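# Pass a parts bin through the wall onto the bench

## Task

The connecting door between the two rooms is locked, and the bin of loose parts starts inside the pass box, a cabinet through the wall whose two doors interlock (either door opens only while the other is fully closed). Get the bin onto the bench so that its entire bottom rests on the bench. Both pass-box doors must finish fully closed. Finally release everything and back the robots away. A robot that falls over or is left tilted fails the job, and nothing counts as done if a robot is what holds it in place at the end.

## Robot and tools

Two identical robots, r1 and r2, are Hello Robot Stretch 3 units. Each has a two-wheel differential base (0.33 m long, 0.34 m wide, a passive omni wheel at the rear), a lift carriage on a vertical mast, and a telescoping arm that sticks out to the robot's RIGHT side, ending in a wrist (yaw, pitch, roll) and a two-finger gripper. The base cannot strafe; to move the gripper forward or back you drive the base. Turning in place pivots about the point midway between the drive wheels, 0.05 m behind the front edge. With the arm retracted and wrist folded, a turn sweeps a 0.28 m radius; an unfolded level gripper reaches beyond that.

Frames: each robot reports in its own base frame (origin on the floor between the drive wheels, x forward, y left, z up). Odometry is that frame as it was at scene start and counts wheel rotation only, so slip reads as travel; heading runs -3.142 to 3.142, left positive. hand_pose is the point where the closed fingertips meet; with wrist joints at zero its x points up, y back toward the mast, z toward the rear. The robots do not share a frame: their relative placement can only be judged from images, lidar_m, wrist_depth_mm and head_depth_mm.

execute_actions: argument "actions" is a list holding one action (or empty, which just returns state and pictures). The action is an object keyed "r1" and/or "r2". Under each robot: "base" with exactly one of translate_m (relative drive in metres from the current position, forward positive, -1 to 1) or rotate_rad (relative in-place turn, left/counter-clockwise positive, -3.2 to 3.2); "joints", an object of absolute targets by name: lift_m 0 to 1.1 (arm height), arm_m 0 to 0.52 (extension), wrist_yaw_rad -1.345 to 4.42 (0 along the arm, positive toward the front, 3.0 folded over the base), wrist_pitch_rad -1.57 to 0.451 (0 level, negative tips fingers down), wrist_roll_rad -2.911 to 2.911, gripper_m -0.089 to 0.179 (larger is wider; actual fingertip gap is about 0.007 less when nearly shut, 0.025 less when fully open, zero below 0.007), head_pan_rad -3.953 to 1.73 (0 forward, positive left, -1.57 looks along the arm), head_tilt_rad -1.53 to 0.419 (negative looks down); optional "contact_limits" {"arm_m": effort percent 1 to 100} making the arm halt with contact_stop at that effort. Everything in one action starts at once; no action runs over 15 s. Anything omitted may keep pushing toward an earlier target. Unknown keys or out-of-range numbers reject the whole call. "cameras" picks images: r1_head_camera, r1_nav_camera, r1_wrist_camera, r2_head_camera, r2_nav_camera, r2_wrist_camera, or "all"; omitted or null gives all, [] gives none. The "pictures" line lists image order.

wait: seconds 0 to 10; commands nothing, returns state and images. zoom_image: camera name and region [x0, y0, x1, y1] in pixels of that camera's latest full image, at most 504 by 504. finished_scene: scene number; ends the scene irreversibly and reports success.

Result lines: base_status and joint_status say how each commanded motion ended: done (for the base, wheels turned the commanded amount even if slipping), off_target (stopped short, may still push), contact_stop, time_out, torque_fault (old target dropped). Arm or lift that hits something firmly stops and goes slack until commanded again; a slack lift can sink under load or stay pressed on an obstacle. on_its_own covers uncommanded parts; its "held at" is the target held, not the actual position. motor_effort is percent of maximum, positive toward larger joint values, bracketed value is the peak; readings carry fixed bias and noise. Positive wheel effort drives forward. base_tilt gives forward/right lean in degrees with a few degrees of fixed error; turned_by_wheels and turned_by_imu give turning since the last result. lidar_m: 12 sectors of 30 degrees, first straight ahead then counter-clockwise (4th left, 7th behind, 10th right), distances in metres in a plane 0.17 m high, range 0.15 to 12, "-" nothing seen; it misses glass and its own robot but sees the other robot; the mast and a low lift hide some sectors. wrist_depth_mm (45 to 1000) and head_depth_mm (280 to 4000, image sent sideways) are 7x7 grids of median depth.

Speed: base goes 0.30 m/s and 1.9 rad/s only with lift_m under 0.30, arm_m under 0.03 and wrist_yaw_rad over 2.54; otherwise 0.10 m/s and 0.63 rad/s.

Gripping: command gripper_m smaller than the object's width (smaller squeezes harder); to release, command at least 0.02 above where contact was made. Readings and "done" do not prove a hold. Over-squeezing triggers a stall guard that weakens grip.

Avoid: folding or unfolding the wrist except with lift_m 0.32 to 0.95, wrist_pitch_rad -0.4 and roll near 0 (after folding, lift may drop to 0.25); with wrist_yaw_rad below -0.4 keep pitch at -0.5 or lower. Robot-to-robot contact: any further base travel after touching presses hard and can end the run; commanded distances differ between robots by up to 2.5 cm per metre, which matters if both carry one load. Pushing on something rigid with the gripper above about 0.45 m, pushing again after a contact_stop, driving while gripping something fixed, or snagging furniture (especially reversing) can tip a robot; undo in small steps, pull the gripper away, and lower lift to about 0.2 if it stays leaning. Base, wrist and head have no contact stop; wrists overloaded for seconds switch off for 10 s. Also avoid dropping, slamming or shoving objects. Loose objects may occasionally get nudged. The robot keeps its last command while you think. Camera calibration lines give OpenCV K, distortion and base-to-camera transforms with small errors.

Each tool is called after ">>>" in YAML: its name, and indented under it one key for each argument.

## Session

>>> execute_actions:
  actions: []

Scene clock: 0.00 s.
r1.base_odometry: x=+0.000 y=+0.000 heading=+0.000 (m, m, rad; r1's odometry frame)
r1.turned_by_wheels: +0.000 (rad since the last result)
r1.turned_by_imu: +0.000 (rad since the last result)
r1.base_tilt: forward=+0.8 right=+0.9 (deg)
r1.lidar_m: 2.42 1.67 1.56 1.59 1.16 1.09 1.12 1.43 3.21 1.37 1.39 3.24
r1.head_depth_mm: 1804 2651 2961 2969 2968 2916 2277 / 1801 2674 3098 3054 3098 3049 2247 / 1797 2673 3230 3197 3218 3144 2258 / 1802 2663 3363 3352 3354 3281 2258 / 1800 2642 3053 3045 3030 2994 2277 / 1805 2466 2543 2527 2521 2531 2270 / 1800 2178 2183 2185 2168 2150 2112
r1.base_status: not commanded
r1.joint_positions: lift_m=+0.436 arm_m=+0.003 wrist_yaw_rad=+2.914 wrist_pitch_rad=-0.398 wrist_roll_rad=+0.002 gripper_m=+0.037 head_pan_rad=-0.008 head_tilt_rad=-0.006
r1.joint_status: not commanded
r1.motor_effort: left_wheel=+1 right_wheel=+1 lift_m=+34 arm_m=+0 wrist_yaw_rad=+1 wrist_pitch_rad=+5 wrist_roll_rad=+1 gripper_m=+0 head_pan_rad=+0 head_tilt_rad=+2 (%)
r1.hand_pose: x=+0.0300 y=+0.0734 z=+0.4530 quat_wxyz=(+0.218, +0.705, +0.060, +0.672) (m; r1's base frame)
r1.wrist_depth_mm: - - - - - - - / - - - - - - - / - - - - - - - / - - - - - - 966 / 899 - 892 853 855 820 809 / 727 736 - 690 691 697 680 / 627 621 614 616 592 592 590
r2.base_odometry: x=+0.000 y=+0.000 heading=+0.000 (m, m, rad; r2's odometry frame)
r2.turned_by_wheels: +0.000 (rad since the last result)
r2.turned_by_imu: +0.000 (rad since the last result)
r2.base_tilt: forward=-0.2 right=+1.1 (deg)
r2.lidar_m: 2.01 0.98 0.79 0.78 0.85 0.82 0.81 0.88 1.35 3.50 2.50 2.12
r2.head_depth_mm: 1929 3001 3603 3622 3647 2888 2007 / 1926 2974 3674 3688 3715 2905 2012 / 1911 2949 3716 3807 3759 2899 2018 / 1913 2942 3811 3821 3885 2943 2011 / 1916 2667 2769 2449 2141 2606 2041 / 1827 2020 2030 1693 1684 1984 1875 / 1588 1574 1571 1556 1552 1544 1541
r2.base_status: not commanded
r2.joint_positions: lift_m=+0.333 arm_m=-0.002 wrist_yaw_rad=+3.053 wrist_pitch_rad=-0.339 wrist_roll_rad=-0.001 gripper_m=+0.037 head_pan_rad=+0.016 head_tilt_rad=-0.020
r2.joint_status: not commanded
r2.motor_effort: left_wheel=+0 right_wheel=-1 lift_m=+24 arm_m=+0 wrist_yaw_rad=+1 wrist_pitch_rad=+4 wrist_roll_rad=+0 gripper_m=+0 head_pan_rad=+0 head_tilt_rad=+2 (%)
r2.hand_pose: x=-0.0007 y=+0.0901 z=+0.3635 quat_wxyz=(+0.150, +0.701, +0.089, +0.692) (m; r2's base frame)
r2.wrist_depth_mm: 731 - 717 720 709 727 712 / 806 803 789 779 779 765 757 / 866 865 852 838 843 815 821 / 828 873 887 872 857 870 874 / 693 695 - 697 716 716 718 / 575 583 - 581 591 597 592 / 491 495 - 516 498 506 501
pictures: r1_head_camera (sideways: a quarter turn clockwise sets it upright), r1_nav_camera (sideways: a quarter turn counterclockwise sets it upright), r1_wrist_camera, r2_head_camera (sideways: a quarter turn clockwise sets it upright), r2_nav_camera (sideways: a quarter turn counterclockwise sets it upright), r2_wrist_camera
Images, in order (width x height): r1_head_camera 896x504, r1_nav_camera 672x504, r1_wrist_camera 644x364, r2_head_camera 896x504, r2_nav_camera 672x504, r2_wrist_camera 644x364.

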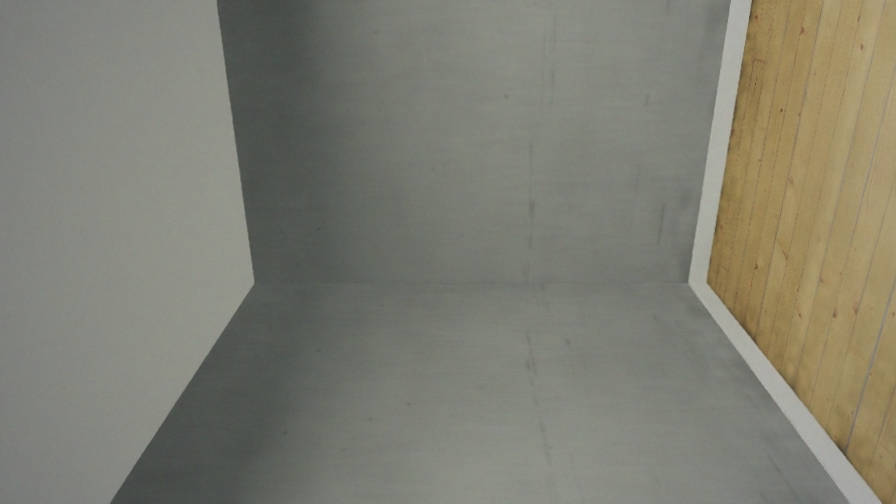

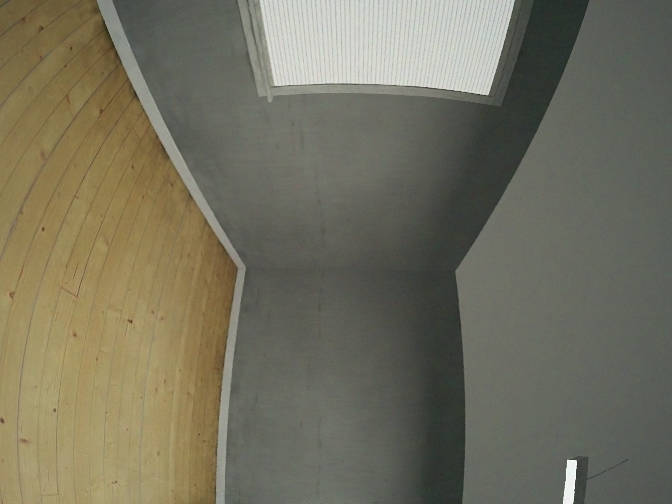

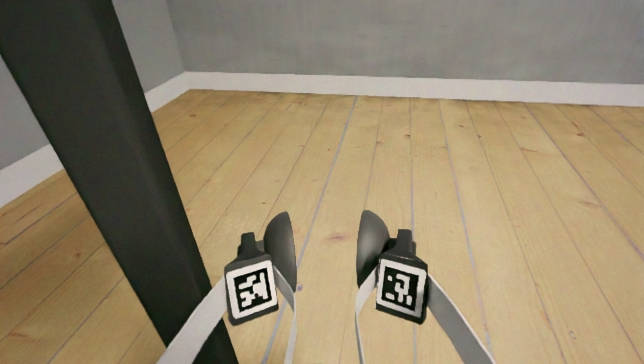

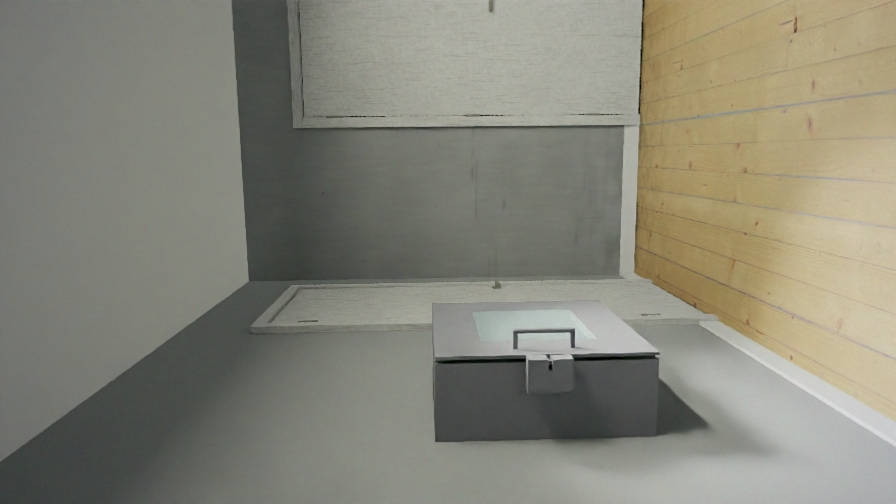

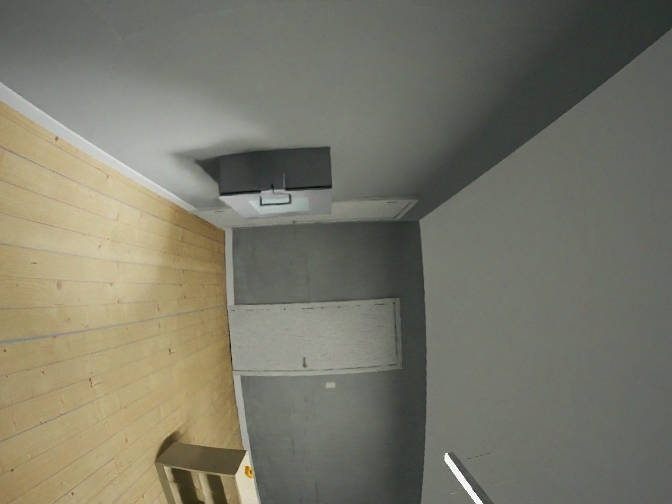

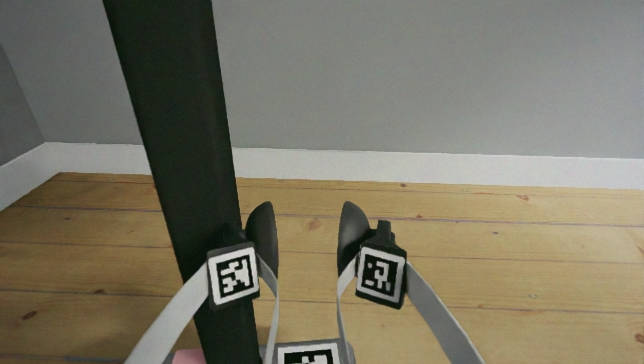

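>>> execute_actions:
  actions:
    - {"r1":{"joints":{"head_pan_rad":-1.57,"head_tilt_rad":-0.4}},"r2":{"joints":{"head_pan_rad":0.8,"head_tilt_rad":-0.4}}}
  cameras: ["r1_head_camera","r1_nav_camera","r2_head_camera","r2_nav_camera"]

>>> execute_actions:
  actions:
    - {"r1":{"joints":{"head_pan_rad":-3.2,"head_tilt_rad":-0.4}},"r2":{"joints":{"head_pan_rad":-2.2,"head_tilt_rad":-0.4}}}
  cameras: ["r1_head_camera","r1_nav_camera","r2_head_camera","r2_nav_camera"]

Scene clock: 7.47 s.
r1.base_odometry: x=+0.000 y=+0.000 heading=+0.000 (m, m, rad; r1's odometry frame)
r1.turned_by_wheels: +0.000 (rad since the last result)
r1.turned_by_imu: +0.000 (rad since the last result)
r1.base_tilt: forward=+0.8 right=+0.9 (deg)
r1.lidar_m: 2.42 1.66 1.56 1.59 1.17 1.09 1.11 1.43 3.21 1.37 1.39 3.23
r1.head_depth_mm: 2622 2783 2911 3094 2376 1773 1423 / 2729 2894 3060 3235 2353 1774 1422 / 2841 3038 3205 3291 2353 1773 1418 / 2961 3153 3345 3218 2241 1764 1412 / 3100 3293 3529 1963 2221 1764 1408 / 3221 3462 3674 1579 2127 1635 1402 / 3390 3665 - 1576 2319 1750 1401
r1.base_status: not commanded
r1.joint_positions: lift_m=+0.436 arm_m=+0.003 wrist_yaw_rad=+2.914 wrist_pitch_rad=-0.398 wrist_roll_rad=+0.002 gripper_m=+0.037 head_pan_rad=-1.563 head_tilt_rad=-0.395
r1.joint_status: all done
r1.motor_effort: left_wheel=+1(1) right_wheel=+0(1) lift_m=+33(33) arm_m=+0(0) wrist_yaw_rad=+0(1) wrist_pitch_rad=+4(4) wrist_roll_rad=+0(0) gripper_m=+0(0) head_pan_rad=-2(30) head_tilt_rad=-2(21) (%)
r1.hand_pose: x=+0.0300 y=+0.0734 z=+0.4530 quat_wxyz=(+0.218, +0.705, +0.060, +0.672) (m; r1's base frame)
r1.wrist_depth_mm: - - - - - - - / - - - - - - - / - - - - - - - / - - - - - 993 - / 904 - 907 830 855 806 805 / 724 731 - 710 691 696 682 / 624 622 619 600 600 594 599
r2.base_odometry: x=+0.000 y=+0.000 heading=+0.000 (m, m, rad; r2's odometry frame)
r2.turned_by_wheels: +0.000 (rad since the last result)
r2.turned_by_imu: -0.002 (rad since the last result)
r2.base_tilt: forward=-0.1 right=+1.1 (deg)
r2.lidar_m: 2.01 0.98 0.78 0.78 0.85 0.82 0.81 0.88 1.34 3.50 2.49 2.13
r2.head_depth_mm: 1032 1126 1245 1393 1576 1636 1339 / 942 1024 1122 1230 1384 1512 1344 / 867 936 1012 1107 1219 1360 1341 / 804 861 925 1008 1093 1208 1286 / 749 800 853 919 997 1085 1196 / 700 743 792 847 913 987 1077 / 657 697 738 787 842 905 977
r2.base_status: not commanded
r2.joint_positions: lift_m=+0.333 arm_m=-0.002 wrist_yaw_rad=+3.053 wrist_pitch_rad=-0.339 wrist_roll_rad=-0.001 gripper_m=+0.037 head_pan_rad=+0.793 head_tilt_rad=-0.395
r2.joint_status: all done
r2.motor_effort: left_wheel=+0(0) right_wheel=-1(2) lift_m=+24(24) arm_m=+1(1) wrist_yaw_rad=+0(0) wrist_pitch_rad=+4(4) wrist_roll_rad=+0(1) gripper_m=+0(0) head_pan_rad=+2(26) head_tilt_rad=-2(22) (%)
r2.hand_pose: x=-0.0007 y=+0.0901 z=+0.3635 quat_wxyz=(+0.150, +0.701, +0.089, +0.692) (m; r2's base frame)
r2.wrist_depth_mm: 733 - 723 718 716 719 701 / 795 807 775 784 765 757 754 / 845 859 859 833 845 829 825 / 822 874 882 882 866 871 857 / 693 693 - 693 721 718 719 / 578 578 - 582 586 595 596 / 489 492 - 522 498 503 506
pictures: r1_head_camera (sideways: a quarter turn clockwise sets it upright), r1_nav_camera (sideways: a quarter turn counterclockwise sets it upright), r2_head_camera (sideways: a quarter turn clockwise sets it upright), r2_nav_camera (sideways: a quarter turn counterclockwise sets it upright)
camera_calibration (this result's frames):
r1_head_camera: T_world_to_cam=[[-0.0154022, 0.357966, -0.933607, 1.23661], [0.999727, -0.0108814, -0.0206652, 0.0225091], [-0.0175564, -0.933671, -0.357701, 0.420152], [0, 0, 0, 1]] pos_world=[0.00391992, -0.050136, 1.30526]
r1_nav_camera: T_world_to_cam=[[0.028047, -0.419112, 0.907501, -1.1488], [-0.998533, -0.0538103, 0.0060091, 0.0455807], [0.0463144, -0.906338, -0.420007, 0.500579], [0, 0, 0, 1]] pos_world=[0.0545502, -0.0253303, 1.25251]
r2_head_camera: T_world_to_cam=[[-0.309606, -0.27771, -0.909407, 1.20655], [-0.717605, 0.695722, 0.031851, -0.028779], [0.623849, 0.662456, -0.414686, 0.49821], [0, 0, 0, 1]] pos_world=[0.0420947, 0.025051, 1.30476]
r2_nav_camera: T_world_to_cam=[[0.297062, 0.220935, 0.928947, -1.16625], [0.670103, -0.741296, -0.0379829, 0.0905966], [0.680232, 0.633774, -0.368259, 0.435926], [0, 0, 0, 1]] pos_world=[-0.0107923, 0.0485451, 1.24736]
Images, in order (width x height): r1_head_camera 896x504, r1_nav_camera 672x504, r2_head_camera 896x504, r2_nav_camera 672x504.

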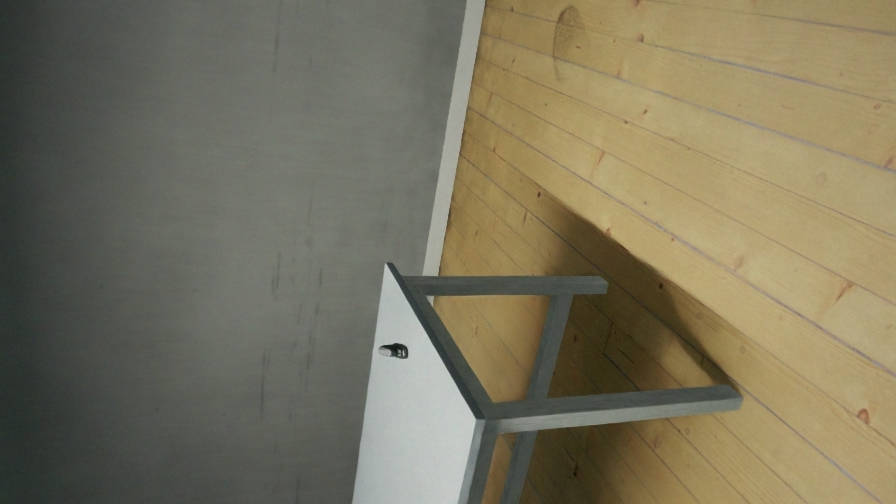

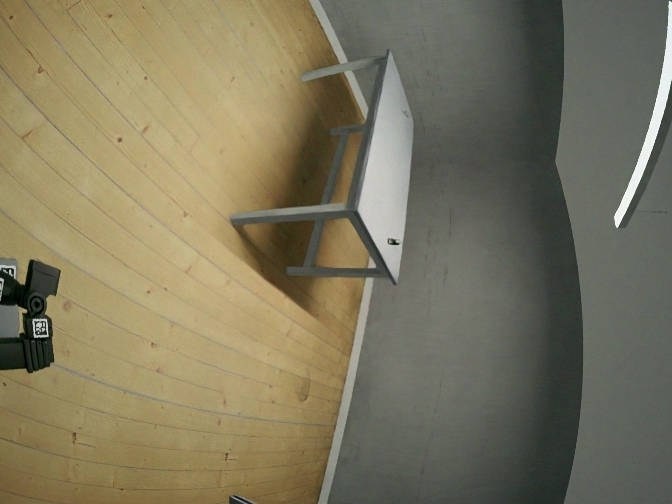

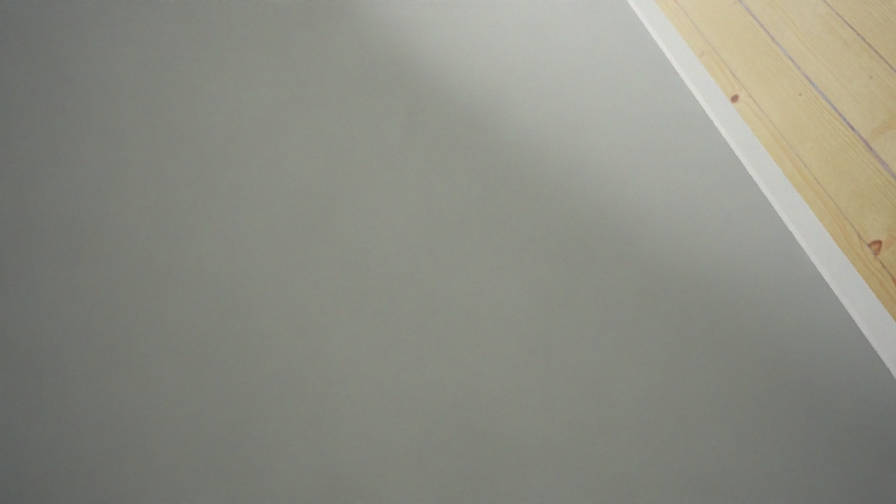

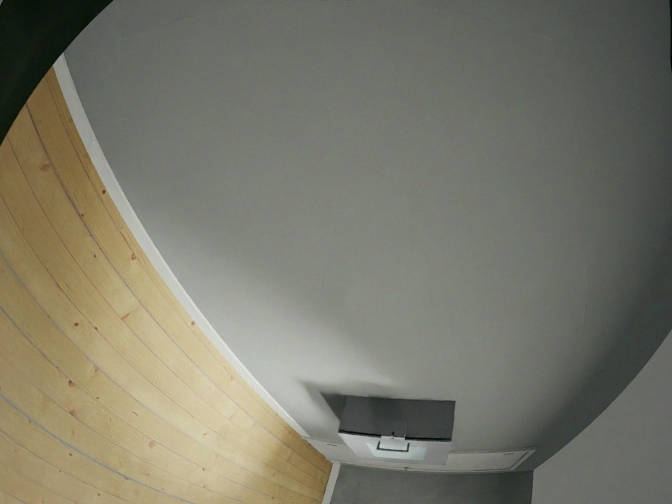

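Scene clock: 9.37 s.
r1.base_odometry: x=+0.000 y=+0.000 heading=+0.000 (m, m, rad; r1's odometry frame)
r1.turned_by_wheels: +0.000 (rad since the last result)
r1.turned_by_imu: +0.000 (rad since the last result)
r1.base_tilt: forward=+0.8 right=+0.9 (deg)
r1.lidar_m: 2.42 1.66 1.56 1.59 1.16 1.09 1.11 1.44 3.22 1.37 1.39 3.24
r1.head_depth_mm: 877 929 987 1052 1128 1207 1303 / 908 963 1026 1094 1177 1270 1343 / 940 999 1064 1140 1230 1326 1383 / 974 1041 1111 1191 1284 1402 1415 / 1012 1080 1155 1247 1353 1476 1406 / 1055 1121 1208 1306 1428 1559 1404 / 1091 1174 1264 1350 1501 1630 1402
r1.base_status: not commanded
r1.joint_positions: lift_m=+0.436 arm_m=+0.003 wrist_yaw_rad=+2.914 wrist_pitch_rad=-0.398 wrist_roll_rad=+0.002 gripper_m=+0.037 head_pan_rad=-3.193 head_tilt_rad=-0.395
r1.joint_status: all done
r1.motor_effort: left_wheel=+1(1) right_wheel=+1(1) lift_m=+33(33) arm_m=+0(1) wrist_yaw_rad=+1(0) wrist_pitch_rad=+4(4) wrist_roll_rad=+1(0) gripper_m=+0(0) head_pan_rad=-3(30) head_tilt_rad=-1(2) (%)
r1.hand_pose: x=+0.0300 y=+0.0734 z=+0.4530 quat_wxyz=(+0.218, +0.705, +0.060, +0.672) (m; r1's base frame)
r1.wrist_depth_mm: - - - - - - - / - - - - - - - / - - - - - - - / - - - - - - - / 890 - 883 855 864 822 800 / 715 711 - 702 699 697 690 / 627 630 618 617 601 604 593
r2.base_odometry: x=+0.000 y=+0.000 heading=+0.000 (m, m, rad; r2's odometry frame)
r2.turned_by_wheels: +0.000 (rad since the last result)
r2.turned_by_imu: +0.000 (rad since the last result)
r2.base_tilt: forward=+0.0 right=+1.1 (deg)
r2.lidar_m: 2.01 0.98 0.79 0.78 0.85 0.82 0.81 0.88 1.34 3.51 2.49 2.12
r2.head_depth_mm: 922 973 1023 1084 1143 1216 1270 / 1052 1111 1175 1253 1342 1444 1352 / 1215 1288 1389 1489 1615 1625 1347 / 1430 1540 1683 1846 1949 1682 1347 / 1745 1914 2132 2406 2203 1683 1358 / 2265 2561 2976 3056 2215 1692 1356 / 2859 3111 3273 3270 2225 1692 1366
r2.base_status: not commanded
r2.joint_positions: lift_m=+0.333 arm_m=-0.002 wrist_yaw_rad=+3.053 wrist_pitch_rad=-0.339 wrist_roll_rad=-0.001 gripper_m=+0.037 head_pan_rad=-2.193 head_tilt_rad=-0.395
r2.joint_status: all done
r2.motor_effort: left_wheel=+0(0) right_wheel=-1(1) lift_m=+24(24) arm_m=+1(0) wrist_yaw_rad=-1(0) wrist_pitch_rad=+4(4) wrist_roll_rad=+0(0) gripper_m=+0(0) head_pan_rad=-3(29) head_tilt_rad=-2(2) (%)
r2.hand_pose: x=-0.0007 y=+0.0901 z=+0.3635 quat_wxyz=(+0.150, +0.701, +0.089, +0.692) (m; r2's base frame)
r2.wrist_depth_mm: 743 - 727 720 714 704 708 / 790 792 789 770 772 769 747 / 850 864 840 846 845 828 822 / 828 867 872 874 864 866 856 / 689 706 - 703 705 714 718 / 575 577 - 581 594 591 592 / 489 491 - 513 500 504 507
pictures: r1_head_camera (sideways: a quarter turn clockwise sets it upright), r1_nav_camera (sideways: a quarter turn counterclockwise sets it upright), r2_head_camera (sideways: a quarter turn clockwise sets it upright), r2_nav_camera (sideways: a quarter turn counterclockwise sets it upright)
camera_calibration (this result's frames):
r1_head_camera: T_world_to_cam=[[0.358514, -0.00582105, -0.933506, 1.2342], [-0.0700157, -0.997332, -0.0206706, 0.0290415], [-0.930895, 0.0727707, -0.357965, 0.426067], [0, 0, 0, 1]] pos_world=[-0.04382, 0.00514314, 1.30525]
r1_nav_camera: T_world_to_cam=[[-0.420294, -0.00318356, 0.907382, -1.14591], [0.00537086, 0.999968, 0.00599614, 0.0394737], [-0.907372, 0.00739356, -0.420263, 0.506731], [0, 0, 0, 1]] pos_world=[-0.022039, -0.046867, 1.2525]
r2_head_camera: T_world_to_cam=[[0.262966, 0.322857, -0.909182, 1.20276], [0.817009, -0.575744, 0.0318553, -0.0381459], [-0.513172, -0.751187, -0.415179, 0.505787], [0, 0, 0, 1]] pos_world=[-0.0255645, -0.0303424, 1.30474]
r2_nav_camera: T_world_to_cam=[[-0.259405, -0.26483, 0.928749, -1.1626], [-0.777166, 0.62815, -0.0379516, 0.0993842], [-0.573343, -0.731637, -0.368763, 0.444228], [0, 0, 0, 1]] pos_world=[0.0303496, -0.0453056, 1.24735]
Images, in order (width x height): r1_head_camera 896x504, r1_nav_camera 672x504, r2_head_camera 896x504, r2_nav_camera 672x504.

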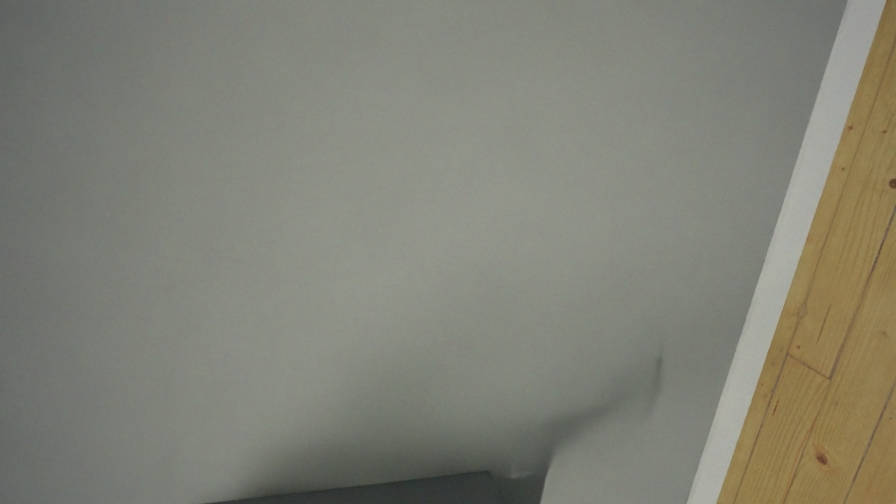

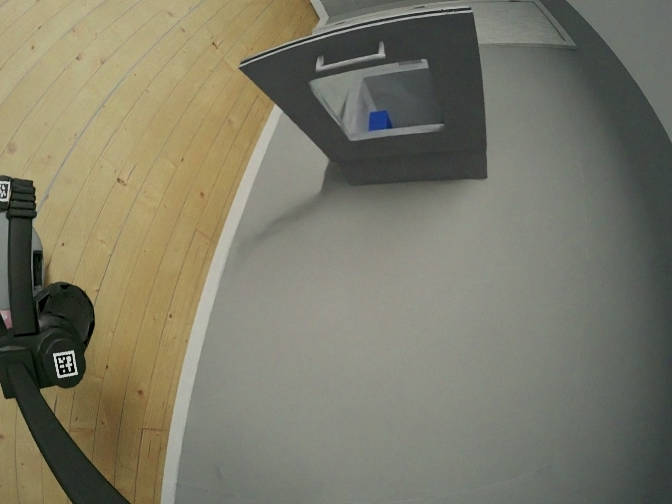

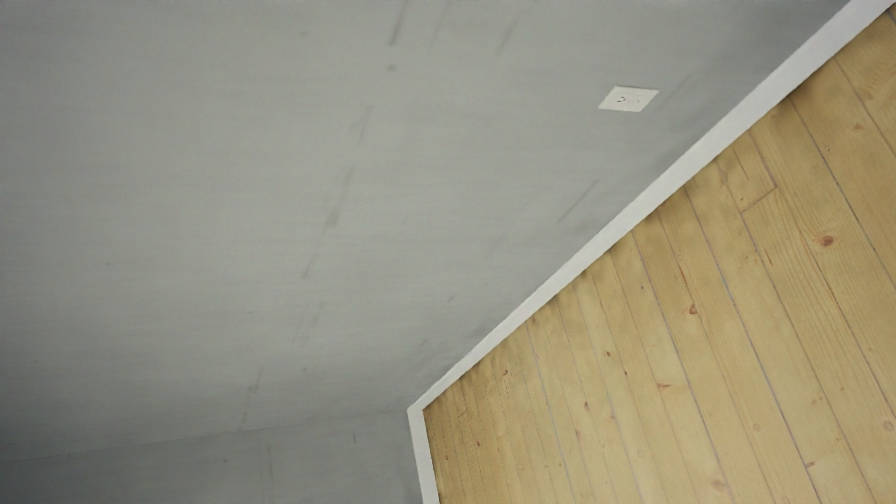

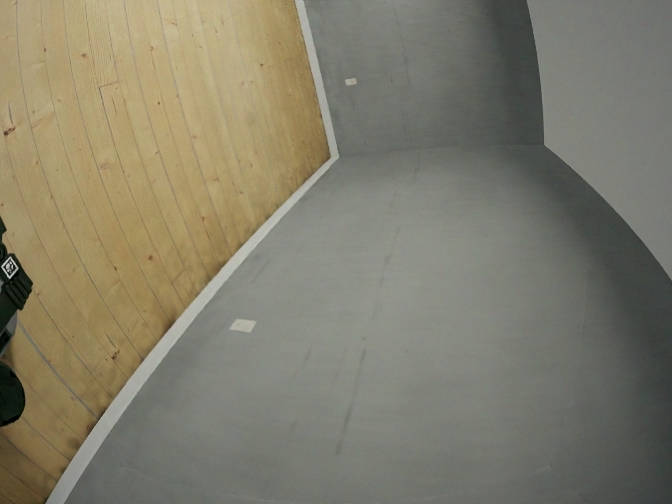

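>>> execute_actions:
  actions:
    - {"r1":{"joints":{"head_pan_rad":-2.45,"head_tilt_rad":-0.3}},"r2":{"joints":{"head_pan_rad":0.2,"head_tilt_rad":-0.2}}}
  cameras: ["r1_head_camera","r1_nav_camera","r2_head_camera"]

Scene clock: 14.37 s.
r1.base_odometry: x=+0.000 y=+0.000 heading=+0.000 (m, m, rad; r1's odometry frame)
r1.turned_by_wheels: +0.000 (rad since the last result)
r1.turned_by_imu: +0.000 (rad since the last result)
r1.base_tilt: forward=+0.8 right=+0.9 (deg)
r1.lidar_m: 2.42 1.66 1.56 1.59 1.16 1.09 1.11 1.44 3.21 1.37 1.38 3.23
r1.head_depth_mm: 1317 1362 1125 1234 1416 1546 1486 / 1500 1553 1003 1612 1170 1763 1526 / 1738 1803 896 1729 1074 1943 1527 / 2019 2114 811 852 921 1810 1525 / 2511 2656 767 819 870 1806 1523 / 2801 2920 3064 3231 2701 1948 1523 / 2670 2820 2944 3084 2707 1945 1514
r1.base_status: not commanded
r1.joint_positions: lift_m=+0.436 arm_m=+0.003 wrist_yaw_rad=+2.914 wrist_pitch_rad=-0.398 wrist_roll_rad=+0.002 gripper_m=+0.037 head_pan_rad=-2.457 head_tilt_rad=-0.310
r1.joint_status: all done
r1.motor_effort: left_wheel=+1(1) right_wheel=+0(1) lift_m=+33(33) arm_m=+0(1) wrist_yaw_rad=+0(0) wrist_pitch_rad=+5(4) wrist_roll_rad=+0(0) gripper_m=+0(0) head_pan_rad=+3(26) head_tilt_rad=+4(13) (%)
r1.hand_pose: x=+0.0300 y=+0.0734 z=+0.4530 quat_wxyz=(+0.218, +0.705, +0.060, +0.672) (m; r1's base frame)
r1.wrist_depth_mm: - - - - - - - / - - - - - - - / - - - - - - - / - - - - - - 988 / 889 - 904 840 882 832 806 / 734 720 - 702 687 695 689 / 630 619 611 620 606 595 590
r2.base_odometry: x=+0.000 y=+0.000 heading=+0.000 (m, m, rad; r2's odometry frame)
r2.turned_by_wheels: +0.000 (rad since the last result)
r2.turned_by_imu: -0.001 (rad since the last result)
r2.base_tilt: forward=-0.2 right=+1.0 (deg)
r2.lidar_m: 2.00 0.98 0.79 0.78 0.85 0.82 0.81 0.88 1.35 3.50 2.49 2.12
r2.head_depth_mm: 3024 3454 3603 3651 2985 2070 1567 / 3016 3529 3664 3852 3006 2059 1580 / 2756 3144 3299 3466 2955 2074 1580 / 2158 2234 1828 1768 2443 2066 1595 / 1663 1699 1704 1757 1819 1857 1587 / 1339 1373 1394 1421 1452 1480 1488 / 1132 1150 1166 1189 1211 1233 1252
r2.base_status: not commanded
r2.joint_positions: lift_m=+0.333 arm_m=-0.002 wrist_yaw_rad=+3.053 wrist_pitch_rad=-0.339 wrist_roll_rad=-0.001 gripper_m=+0.037 head_pan_rad=+0.193 head_tilt_rad=-0.211
r2.joint_status: all done
r2.motor_effort: left_wheel=+0(0) right_wheel=-2(0) lift_m=+24(24) arm_m=+0(1) wrist_yaw_rad=+0(0) wrist_pitch_rad=+4(4) wrist_roll_rad=+1(0) gripper_m=+0(0) head_pan_rad=+2(26) head_tilt_rad=+4(19) (%)
r2.hand_pose: x=-0.0007 y=+0.0901 z=+0.3635 quat_wxyz=(+0.150, +0.701, +0.089, +0.692) (m; r2's base frame)
r2.wrist_depth_mm: 726 - 728 714 716 708 703 / 803 806 785 779 773 770 761 / 845 858 837 832 837 813 817 / 828 863 874 861 875 856 850 / 687 690 - 697 708 725 719 / 570 583 - 584 589 595 596 / 489 494 - 513 501 503 506
pictures: r1_head_camera (sideways: a quarter turn clockwise sets it upright), r1_nav_camera (sideways: a quarter turn counterclockwise sets it upright), r2_head_camera (sideways: a quarter turn clockwise sets it upright)
camera_calibration (this result's frames):
r1_head_camera: T_world_to_cam=[[0.207279, 0.185286, -0.960575, 1.27046], [0.615974, -0.787537, -0.0189895, 0.0226706], [-0.760007, -0.587753, -0.277371, 0.320136], [0, 0, 0, 1]] pos_world=[-0.034, -0.0293843, 1.3096]
r1_nav_camera: T_world_to_cam=[[-0.248593, -0.234679, 0.939748, -1.1892], [-0.66646, 0.745476, 0.00986449, 0.0385348], [-0.702875, -0.623852, -0.341724, 0.403276], [0, 0, 0, 1]] pos_world=[0.0135077, -0.0562221, 1.25498]
r2_head_camera: T_world_to_cam=[[-0.242383, -0.0212123, -0.969949, 1.28518], [-0.205002, 0.978307, 0.0298333, -0.0292865], [0.948275, 0.206072, -0.241473, 0.270806], [0, 0, 0, 1]] pos_world=[0.0487037, 0.000107248, 1.31283]
Images, in order (width x height): r1_head_camera 896x504, r1_nav_camera 672x504, r2_head_camera 896x504.

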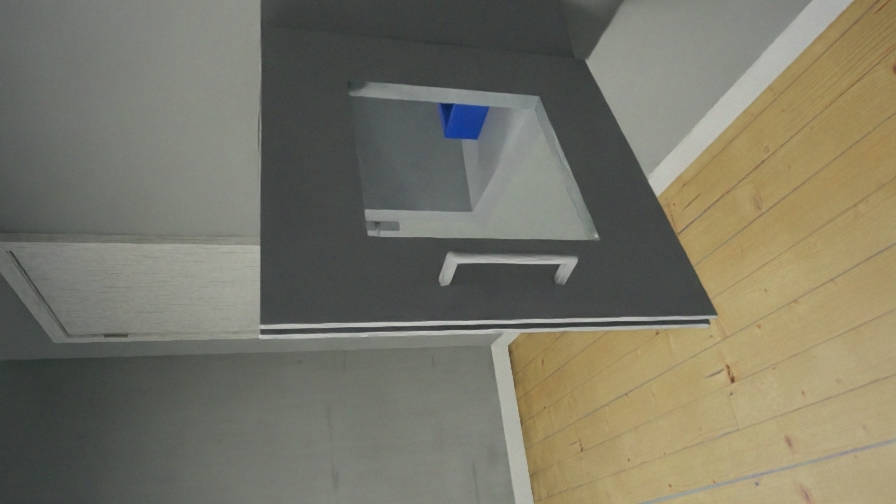

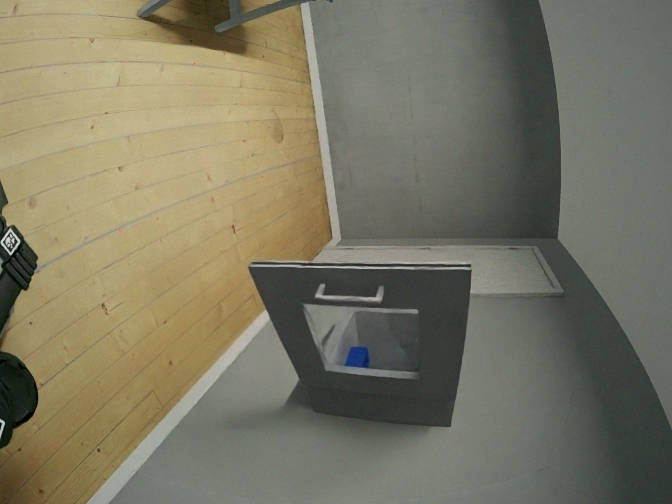

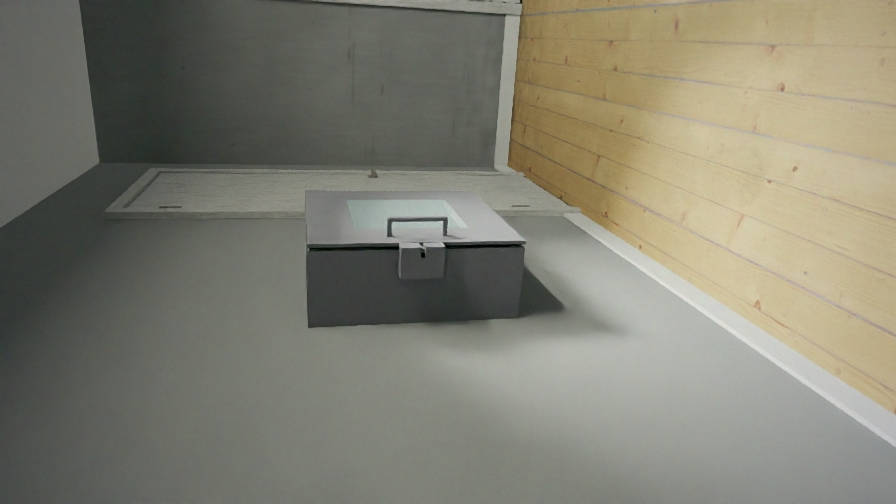

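>>> execute_actions:
  actions:
    - {"r1":{"base":{"rotate_rad":-1.57},"joints":{"head_pan_rad":-1.57,"head_tilt_rad":-0.3}}}
  cameras: []

>>> execute_actions:
  actions:
    - {"r1":{"base":{"translate_m":0.75},"joints":{"lift_m":0.9}}}
  cameras: ["r1_head_camera","r1_nav_camera"]

Scene clock: 37.13 s.
r1.base_odometry: x=+0.000 y=+0.000 heading=-1.570 (m, m, rad; r1's odometry frame)
r1.turned_by_wheels: -1.570 (rad since the last result)
r1.turned_by_imu: -1.590 (rad since the last result)
r1.base_tilt: forward=+0.8 right=+0.9 (deg)
r1.lidar_m: 1.37 2.26 3.23 2.41 1.66 1.56 1.59 1.16 1.09 1.11 1.44 3.21
r1.head_depth_mm: 894 937 980 1030 1078 1139 1206 / 932 974 1021 1075 1131 1193 1267 / 969 1014 1068 1121 1189 1263 1335 / 1009 1058 1117 1177 1250 1331 1398 / 1057 1115 1168 1237 1324 1404 1466 / 1103 1165 1233 1312 1398 1497 1520 / 1159 1226 1243 1290 1464 1601 1514
r1.base_status: done
r1.joint_positions: lift_m=+0.436 arm_m=+0.003 wrist_yaw_rad=+2.914 wrist_pitch_rad=-0.398 wrist_roll_rad=+0.002 gripper_m=+0.037 head_pan_rad=-1.577 head_tilt_rad=-0.310
r1.joint_status: all done
r1.motor_effort: left_wheel=+4(8) right_wheel=-1(3) lift_m=+33(33) arm_m=+0(0) wrist_yaw_rad=+0(0) wrist_pitch_rad=+5(5) wrist_roll_rad=+0(1) gripper_m=+0(1) head_pan_rad=+2(31) head_tilt_rad=+3(2) (%)
r1.hand_pose: x=+0.0300 y=+0.0734 z=+0.4530 quat_wxyz=(+0.218, +0.705, +0.060, +0.672) (m; r1's base frame)
r1.wrist_depth_mm: - - - - - - - / - - - - - - - / - - - - - - - / - - - - - - 994 / 878 - 894 830 854 835 804 / 738 737 - 706 691 692 686 / 632 637 608 605 599 595 589
r2.base_odometry: x=+0.000 y=+0.000 heading=+0.000 (m, m, rad; r2's odometry frame)
r2.turned_by_wheels: +0.000 (rad since the last result)
r2.turned_by_imu: -0.006 (rad since the last result)
r2.base_tilt: forward=-0.1 right=+1.0 (deg)
r2.lidar_m: 2.00 0.98 0.79 0.78 0.85 0.82 0.81 0.88 1.35 3.52 2.49 2.12
r2.head_depth_mm: 3017 3398 3534 3665 2952 2059 1581 / 2981 3484 3650 3825 2989 2076 1581 / 2772 3152 3306 3502 2956 2086 1592 / 2137 2222 1842 1748 2449 2091 1583 / 1653 1683 1708 1756 1833 1855 1592 / 1349 1376 1393 1429 1458 1487 1491 / 1133 1149 1169 1183 1213 1228 1255
r2.base_status: not commanded
r2.joint_positions: lift_m=+0.333 arm_m=-0.002 wrist_yaw_rad=+3.053 wrist_pitch_rad=-0.339 wrist_roll_rad=-0.001 gripper_m=+0.037 head_pan_rad=+0.193 head_tilt_rad=-0.211
r2.joint_status: not commanded
r2.motor_effort: left_wheel=+0(0) right_wheel=-1(1) lift_m=+24(24) arm_m=+0(1) wrist_yaw_rad=+0(0) wrist_pitch_rad=+4(4) wrist_roll_rad=+0(1) gripper_m=+0(0) head_pan_rad=+2(2) head_tilt_rad=+5(5) (%)
r2.hand_pose: x=-0.0007 y=+0.0901 z=+0.3635 quat_wxyz=(+0.150, +0.701, +0.089, +0.692) (m; r2's base frame)
r2.wrist_depth_mm: 742 - 729 721 718 706 705 / 783 800 784 774 768 766 753 / 859 848 847 840 827 822 807 / 830 884 880 866 857 857 856 / 693 687 - 694 714 710 722 / 574 578 - 578 586 595 596 / 486 490 - 516 499 503 505
pictures: none
No camera images: the call's "cameras" was empty. Leave "cameras" out to get every camera's image.

Scene clock: 45.80 s.
r1.base_odometry: x=+0.001 y=-0.750 heading=-1.570 (m, m, rad; r1's odometry frame)
r1.turned_by_wheels: +0.000 (rad since the last result)
r1.turned_by_imu: +0.001 (rad since the last result)
r1.base_tilt: forward=+0.9 right=+0.9 (deg)
r1.lidar_m: 1.16 0.66 2.02 2.97 2.38 2.24 2.19 1.50 1.41 1.44 1.87 2.53
r1.head_depth_mm: 1170 1222 568 1293 1381 1487 1512 / 1214 1273 1119 1093 1020 697 1431 / 1265 1327 - 1819 1533 1641 1528 / 1324 1380 1781 1789 1629 1737 1522 / 1376 1452 1462 1552 1728 1806 1519 / 1436 1516 1582 1460 1816 1872 1514 / 1513 1606 1703 1803 1926 1947 1515
r1.base_status: done
r1.joint_positions: lift_m=+0.900 arm_m=+0.003 wrist_yaw_rad=+2.914 wrist_pitch_rad=-0.398 wrist_roll_rad=+0.002 gripper_m=+0.037 head_pan_rad=-1.577 head_tilt_rad=-0.310
r1.joint_status: all done
r1.motor_effort: left_wheel=+3(9) right_wheel=-1(2) lift_m=+45(46) arm_m=-1(0) wrist_yaw_rad=+0(0) wrist_pitch_rad=+4(4) wrist_roll_rad=+0(0) gripper_m=-1(1) head_pan_rad=+1(1) head_tilt_rad=+3(4) (%)
r1.hand_pose: x=+0.0300 y=+0.0734 z=+0.9167 quat_wxyz=(+0.218, +0.705, +0.060, +0.672) (m; r1's base frame)
r1.wrist_depth_mm: - - - - - - - / - - - - - - 842 / - - - - - - 631 / - - - - - - 610 / - - - - - - - / - - - - - - - / - - - - - - -
r2.base_odometry: x=+0.000 y=+0.000 heading=+0.000 (m, m, rad; r2's odometry frame)
r2.turned_by_wheels: +0.000 (rad since the last result)
r2.turned_by_imu: -0.002 (rad since the last result)
r2.base_tilt: forward=-0.1 right=+1.0 (deg)
r2.lidar_m: 2.00 0.98 0.78 0.78 0.85 0.82 0.81 0.88 1.34 3.51 2.49 2.12
r2.head_depth_mm: 3044 3376 3567 3709 2997 2057 1580 / 3006 3513 3639 3845 2978 2082 1574 / 2747 3149 3294 3424 2979 2077 1581 / 2156 2203 1817 1763 2435 2076 1596 / 1659 1691 1721 1766 1833 1842 1595 / 1346 1374 1400 1427 1450 1493 1488 / 1128 1151 1162 1198 1211 1229 1252
r2.base_status: not commanded
r2.joint_positions: lift_m=+0.333 arm_m=-0.002 wrist_yaw_rad=+3.053 wrist_pitch_rad=-0.339 wrist_roll_rad=-0.001 gripper_m=+0.037 head_pan_rad=+0.193 head_tilt_rad=-0.211
r2.joint_status: not commanded
r2.motor_effort: left_wheel=+0(0) right_wheel=-1(1) lift_m=+24(24) arm_m=+0(1) wrist_yaw_rad=+0(0) wrist_pitch_rad=+4(4) wrist_roll_rad=+0(1) gripper_m=+0(0) head_pan_rad=+2(2) head_tilt_rad=+5(4) (%)
r2.hand_pose: x=-0.0007 y=+0.0901 z=+0.3635 quat_wxyz=(+0.150, +0.701, +0.089, +0.692) (m; r2's base frame)
r2.wrist_depth_mm: 739 - 720 724 713 707 709 / 787 787 783 774 767 767 747 / 859 868 852 850 848 827 820 / 838 885 881 884 867 864 865 / 688 698 - 713 715 721 725 / 577 585 - 584 591 592 597 / 491 491 - 518 502 499 506
pictures: r1_head_camera (sideways: a quarter turn clockwise sets it upright), r1_nav_camera (sideways: a quarter turn counterclockwise sets it upright)
camera_calibration (this result's frames):
r1_head_camera: T_world_to_cam=[[-0.0107902, 0.277339, -0.960712, 1.27197], [0.999459, -0.0268599, -0.0189794, 0.0203182], [-0.0310684, -0.960397, -0.276899, 0.315074], [0, 0, 0, 1]] pos_world=[0.00320655, -0.0496256, 1.30963]
r1_nav_camera: T_world_to_cam=[[0.0225472, -0.34066, 0.939916, -1.19107], [-0.999196, -0.0388553, 0.00988667, 0.0405356], [0.0331527, -0.939383, -0.341263, 0.398185], [0, 0, 0, 1]] pos_world=[0.0541575, -0.0301273, 1.25499]
Images, in order (width x height): r1_head_camera 896x504, r1_nav_camera 672x504.

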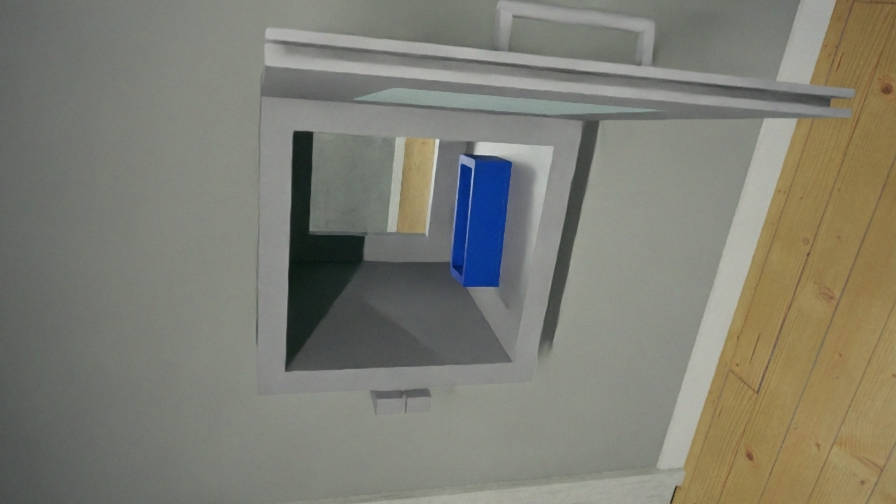

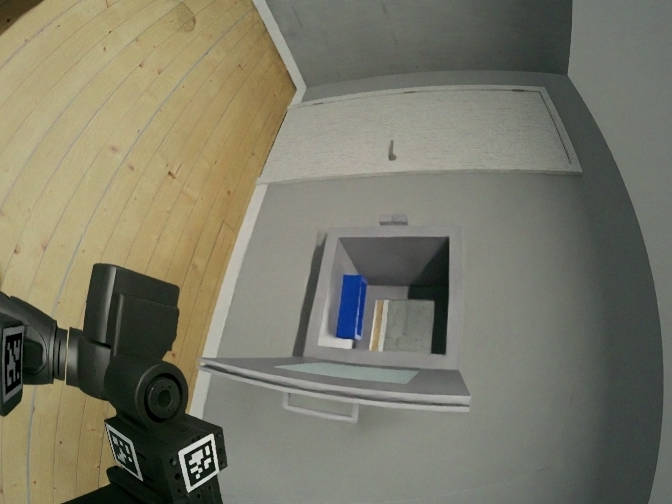

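>>> execute_actions:
  actions:
    - {"r1":{"base":{"rotate_rad":-1.33},"joints":{"lift_m":0.35}}}
  cameras: []

>>> execute_actions:
  actions:
    - {"r1":{"base":{"translate_m":0.7},"joints":{"head_pan_rad":-0.3,"head_tilt_rad":-0.5}}}
  cameras: ["r1_head_camera","r1_nav_camera"]

Scene clock: 78.53 s.
r1.base_odometry: x=+0.001 y=-0.750 heading=-2.900 (m, m, rad; r1's odometry frame)
r1.turned_by_wheels: -1.330 (rad since the last result)
r1.turned_by_imu: -1.347 (rad since the last result)
r1.base_tilt: forward=+0.9 right=+0.9 (deg)
r1.lidar_m: 1.56 2.43 2.53 0.67 0.66 2.91 2.76 2.25 2.24 1.75 1.42 1.41
r1.head_depth_mm: 1979 2057 2157 2251 2344 1962 1529 / 2120 2197 2303 2410 2444 1972 1531 / 2190 2306 2428 2582 2616 1957 1524 / 1965 2079 2192 2329 2404 1947 1517 / 1754 1841 1936 2029 2141 1954 1518 / 1577 1646 1718 1782 1884 1865 1525 / 1432 1485 1551 1612 1689 1736 1523
r1.base_status: done
r1.joint_positions: lift_m=+0.350 arm_m=+0.003 wrist_yaw_rad=+2.914 wrist_pitch_rad=-0.398 wrist_roll_rad=+0.002 gripper_m=+0.037 head_pan_rad=-1.577 head_tilt_rad=-0.310
r1.joint_status: all done
r1.motor_effort: left_wheel=+4(8) right_wheel=-1(5) lift_m=+20(41) arm_m=-1(0) wrist_yaw_rad=+1(1) wrist_pitch_rad=+5(5) wrist_roll_rad=+0(0) gripper_m=+0(0) head_pan_rad=+2(2) head_tilt_rad=+3(5) (%)
r1.hand_pose: x=+0.0300 y=+0.0734 z=+0.3676 quat_wxyz=(+0.218, +0.705, +0.060, +0.672) (m; r1's base frame)
r1.wrist_depth_mm: - 604 - - - - - / - 651 - - - - - / - 705 - - - - - / 932 - 858 894 861 876 850 / 743 - 755 716 741 702 669 / 623 626 - 591 589 587 575 / 533 527 - 533 507 501 501
r2.base_odometry: x=+0.000 y=+0.000 heading=+0.000 (m, m, rad; r2's odometry frame)
r2.turned_by_wheels: +0.000 (rad since the last result)
r2.turned_by_imu: -0.009 (rad since the last result)
r2.base_tilt: forward=-0.1 right=+1.2 (deg)
r2.lidar_m: 2.01 0.98 0.79 0.78 0.85 0.82 0.81 0.88 1.35 3.50 2.49 2.13
r2.head_depth_mm: 2987 3410 3539 3673 3025 2053 1563 / 3026 3542 3716 3804 3003 2078 1587 / 2776 3153 3281 3533 2974 2072 1595 / 2168 2206 1824 1767 2444 2091 1590 / 1651 1694 1722 1770 1828 1871 1591 / 1341 1369 1407 1434 1447 1489 1500 / 1130 1146 1169 1189 1216 1227 1250
r2.base_status: not commanded
r2.joint_positions: lift_m=+0.333 arm_m=-0.002 wrist_yaw_rad=+3.053 wrist_pitch_rad=-0.339 wrist_roll_rad=-0.001 gripper_m=+0.037 head_pan_rad=+0.193 head_tilt_rad=-0.211
r2.joint_status: not commanded
r2.motor_effort: left_wheel=+0(0) right_wheel=-1(2) lift_m=+24(24) arm_m=+0(1) wrist_yaw_rad=+0(0) wrist_pitch_rad=+4(4) wrist_roll_rad=+1(0) gripper_m=-1(0) head_pan_rad=+2(2) head_tilt_rad=+4(4) (%)
r2.hand_pose: x=-0.0007 y=+0.0901 z=+0.3635 quat_wxyz=(+0.150, +0.701, +0.089, +0.692) (m; r2's base frame)
r2.wrist_depth_mm: 735 - 726 718 724 711 697 / 802 797 789 784 773 767 747 / 836 852 840 833 840 839 814 / 837 871 883 873 871 858 871 / 685 698 - 705 710 714 718 / 572 581 - 580 595 592 600 / 494 496 - 513 502 505 511
pictures: none
No camera images: the call's "cameras" was empty. Leave "cameras" out to get every camera's image.

Scene clock: 86.70 s.
r1.base_odometry: x=-0.679 y=-0.918 heading=-2.900 (m, m, rad; r1's odometry frame)
r1.turned_by_wheels: +0.000 (rad since the last result)
r1.turned_by_imu: +0.001 (rad since the last result)
r1.base_tilt: forward=+0.8 right=+0.9 (deg)
r1.lidar_m: 0.96 1.50 2.09 2.31 2.53 1.08 3.33 2.70 2.12 1.08 0.88 0.88
r1.head_depth_mm: 677 1027 2784 1176 878 1029 1158 / 699 1067 - 1209 876 1090 1213 / 723 1087 1215 1208 873 1154 1252 / 749 811 968 1036 872 1213 1290 / 774 660 744 814 871 1287 1312 / 807 682 737 797 1210 1371 1306 / 845 926 1018 1135 1278 1456 1303
r1.base_status: done
r1.joint_positions: lift_m=+0.350 arm_m=+0.003 wrist_yaw_rad=+2.914 wrist_pitch_rad=-0.398 wrist_roll_rad=+0.002 gripper_m=+0.037 head_pan_rad=-0.307 head_tilt_rad=-0.494
r1.joint_status: all done
r1.motor_effort: left_wheel=+3(9) right_wheel=-2(1) lift_m=+20(20) arm_m=+0(0) wrist_yaw_rad=+0(0) wrist_pitch_rad=+4(4) wrist_roll_rad=+0(0) gripper_m=+0(0) head_pan_rad=+2(26) head_tilt_rad=-2(16) (%)
r1.hand_pose: x=+0.0300 y=+0.0734 z=+0.3676 quat_wxyz=(+0.218, +0.705, +0.060, +0.672) (m; r1's base frame)
r1.wrist_depth_mm: - - - - - - - / - - - - - - - / - - - - - - - / 939 - 917 911 871 846 831 / 747 - 757 710 728 703 678 / 624 606 - 597 589 578 579 / 538 526 - 529 504 503 496
r2.base_odometry: x=+0.000 y=+0.000 heading=+0.000 (m, m, rad; r2's odometry frame)
r2.turned_by_wheels: +0.000 (rad since the last result)
r2.turned_by_imu: -0.002 (rad since the last result)
r2.base_tilt: forward=-0.1 right=+1.1 (deg)
r2.lidar_m: 2.01 0.98 0.79 0.78 0.85 0.82 0.81 0.88 1.34 3.50 2.50 2.12
r2.head_depth_mm: 3016 3353 3518 3654 2980 2078 1570 / 3031 3558 3664 3840 3012 2059 1570 / 2784 3161 3292 3508 2914 2084 1581 / 2170 2214 1836 1750 2428 2069 1587 / 1648 1699 1713 1758 1821 1845 1586 / 1340 1369 1394 1434 1451 1490 1489 / 1130 1148 1166 1185 1209 1227 1257
r2.base_status: not commanded
r2.joint_positions: lift_m=+0.333 arm_m=-0.002 wrist_yaw_rad=+3.053 wrist_pitch_rad=-0.339 wrist_roll_rad=-0.001 gripper_m=+0.037 head_pan_rad=+0.193 head_tilt_rad=-0.211
r2.joint_status: not commanded
r2.motor_effort: left_wheel=+0(0) right_wheel=-1(1) lift_m=+24(24) arm_m=+1(1) wrist_yaw_rad=+0(0) wrist_pitch_rad=+4(4) wrist_roll_rad=+1(1) gripper_m=+0(0) head_pan_rad=+2(2) head_tilt_rad=+5(5) (%)
r2.hand_pose: x=-0.0007 y=+0.0901 z=+0.3635 quat_wxyz=(+0.150, +0.701, +0.089, +0.692) (m; r2's base frame)
r2.wrist_depth_mm: 734 - 720 721 722 704 698 / 803 790 788 776 770 761 756 / 842 857 858 825 834 815 818 / 821 874 864 882 858 863 853 / 686 701 - 701 708 724 711 / 572 583 - 580 591 586 597 / 493 499 - 515 503 502 506
pictures: r1_head_camera (sideways: a quarter turn clockwise sets it upright), r1_nav_camera (sideways: a quarter turn counterclockwise sets it upright)
camera_calibration (this result's frames):
r1_head_camera: T_world_to_cam=[[-0.43145, 0.123719, -0.893613, 1.18696], [0.318234, 0.947747, -0.0224345, 0.0289669], [0.844143, -0.294058, -0.448277, 0.532764], [0, 0, 0, 1]] pos_world=[0.0531678, -0.01764, 1.30016]
r1_nav_camera: T_world_to_cam=[[0.490757, -0.129782, 0.861577, -1.09172], [-0.258044, -0.966132, 0.00145105, 0.0469982], [0.832209, -0.223037, -0.507625, 0.609795], [0, 0, 0, 1]] pos_world=[0.0404209, 0.0397272, 1.25008]
Images, in order (width x height): r1_head_camera 896x504, r1_nav_camera 672x504.

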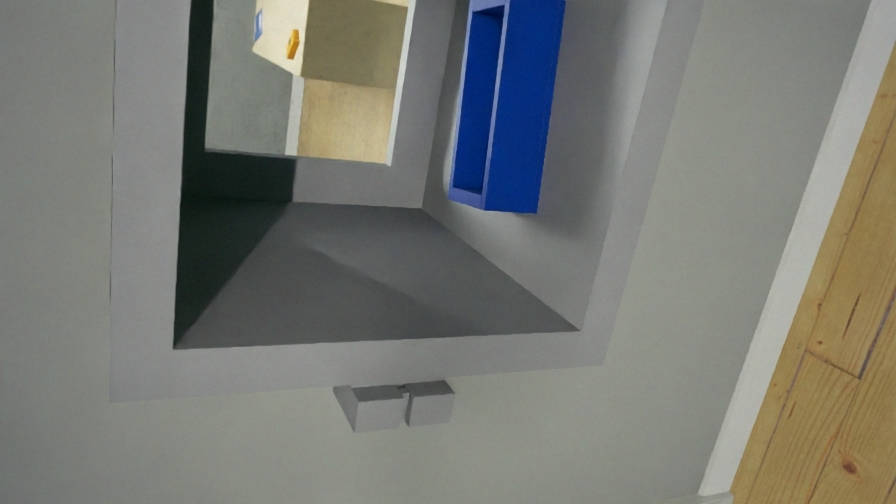

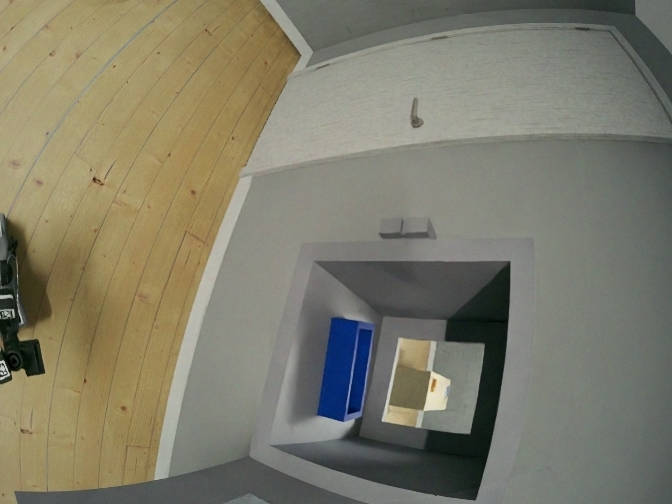

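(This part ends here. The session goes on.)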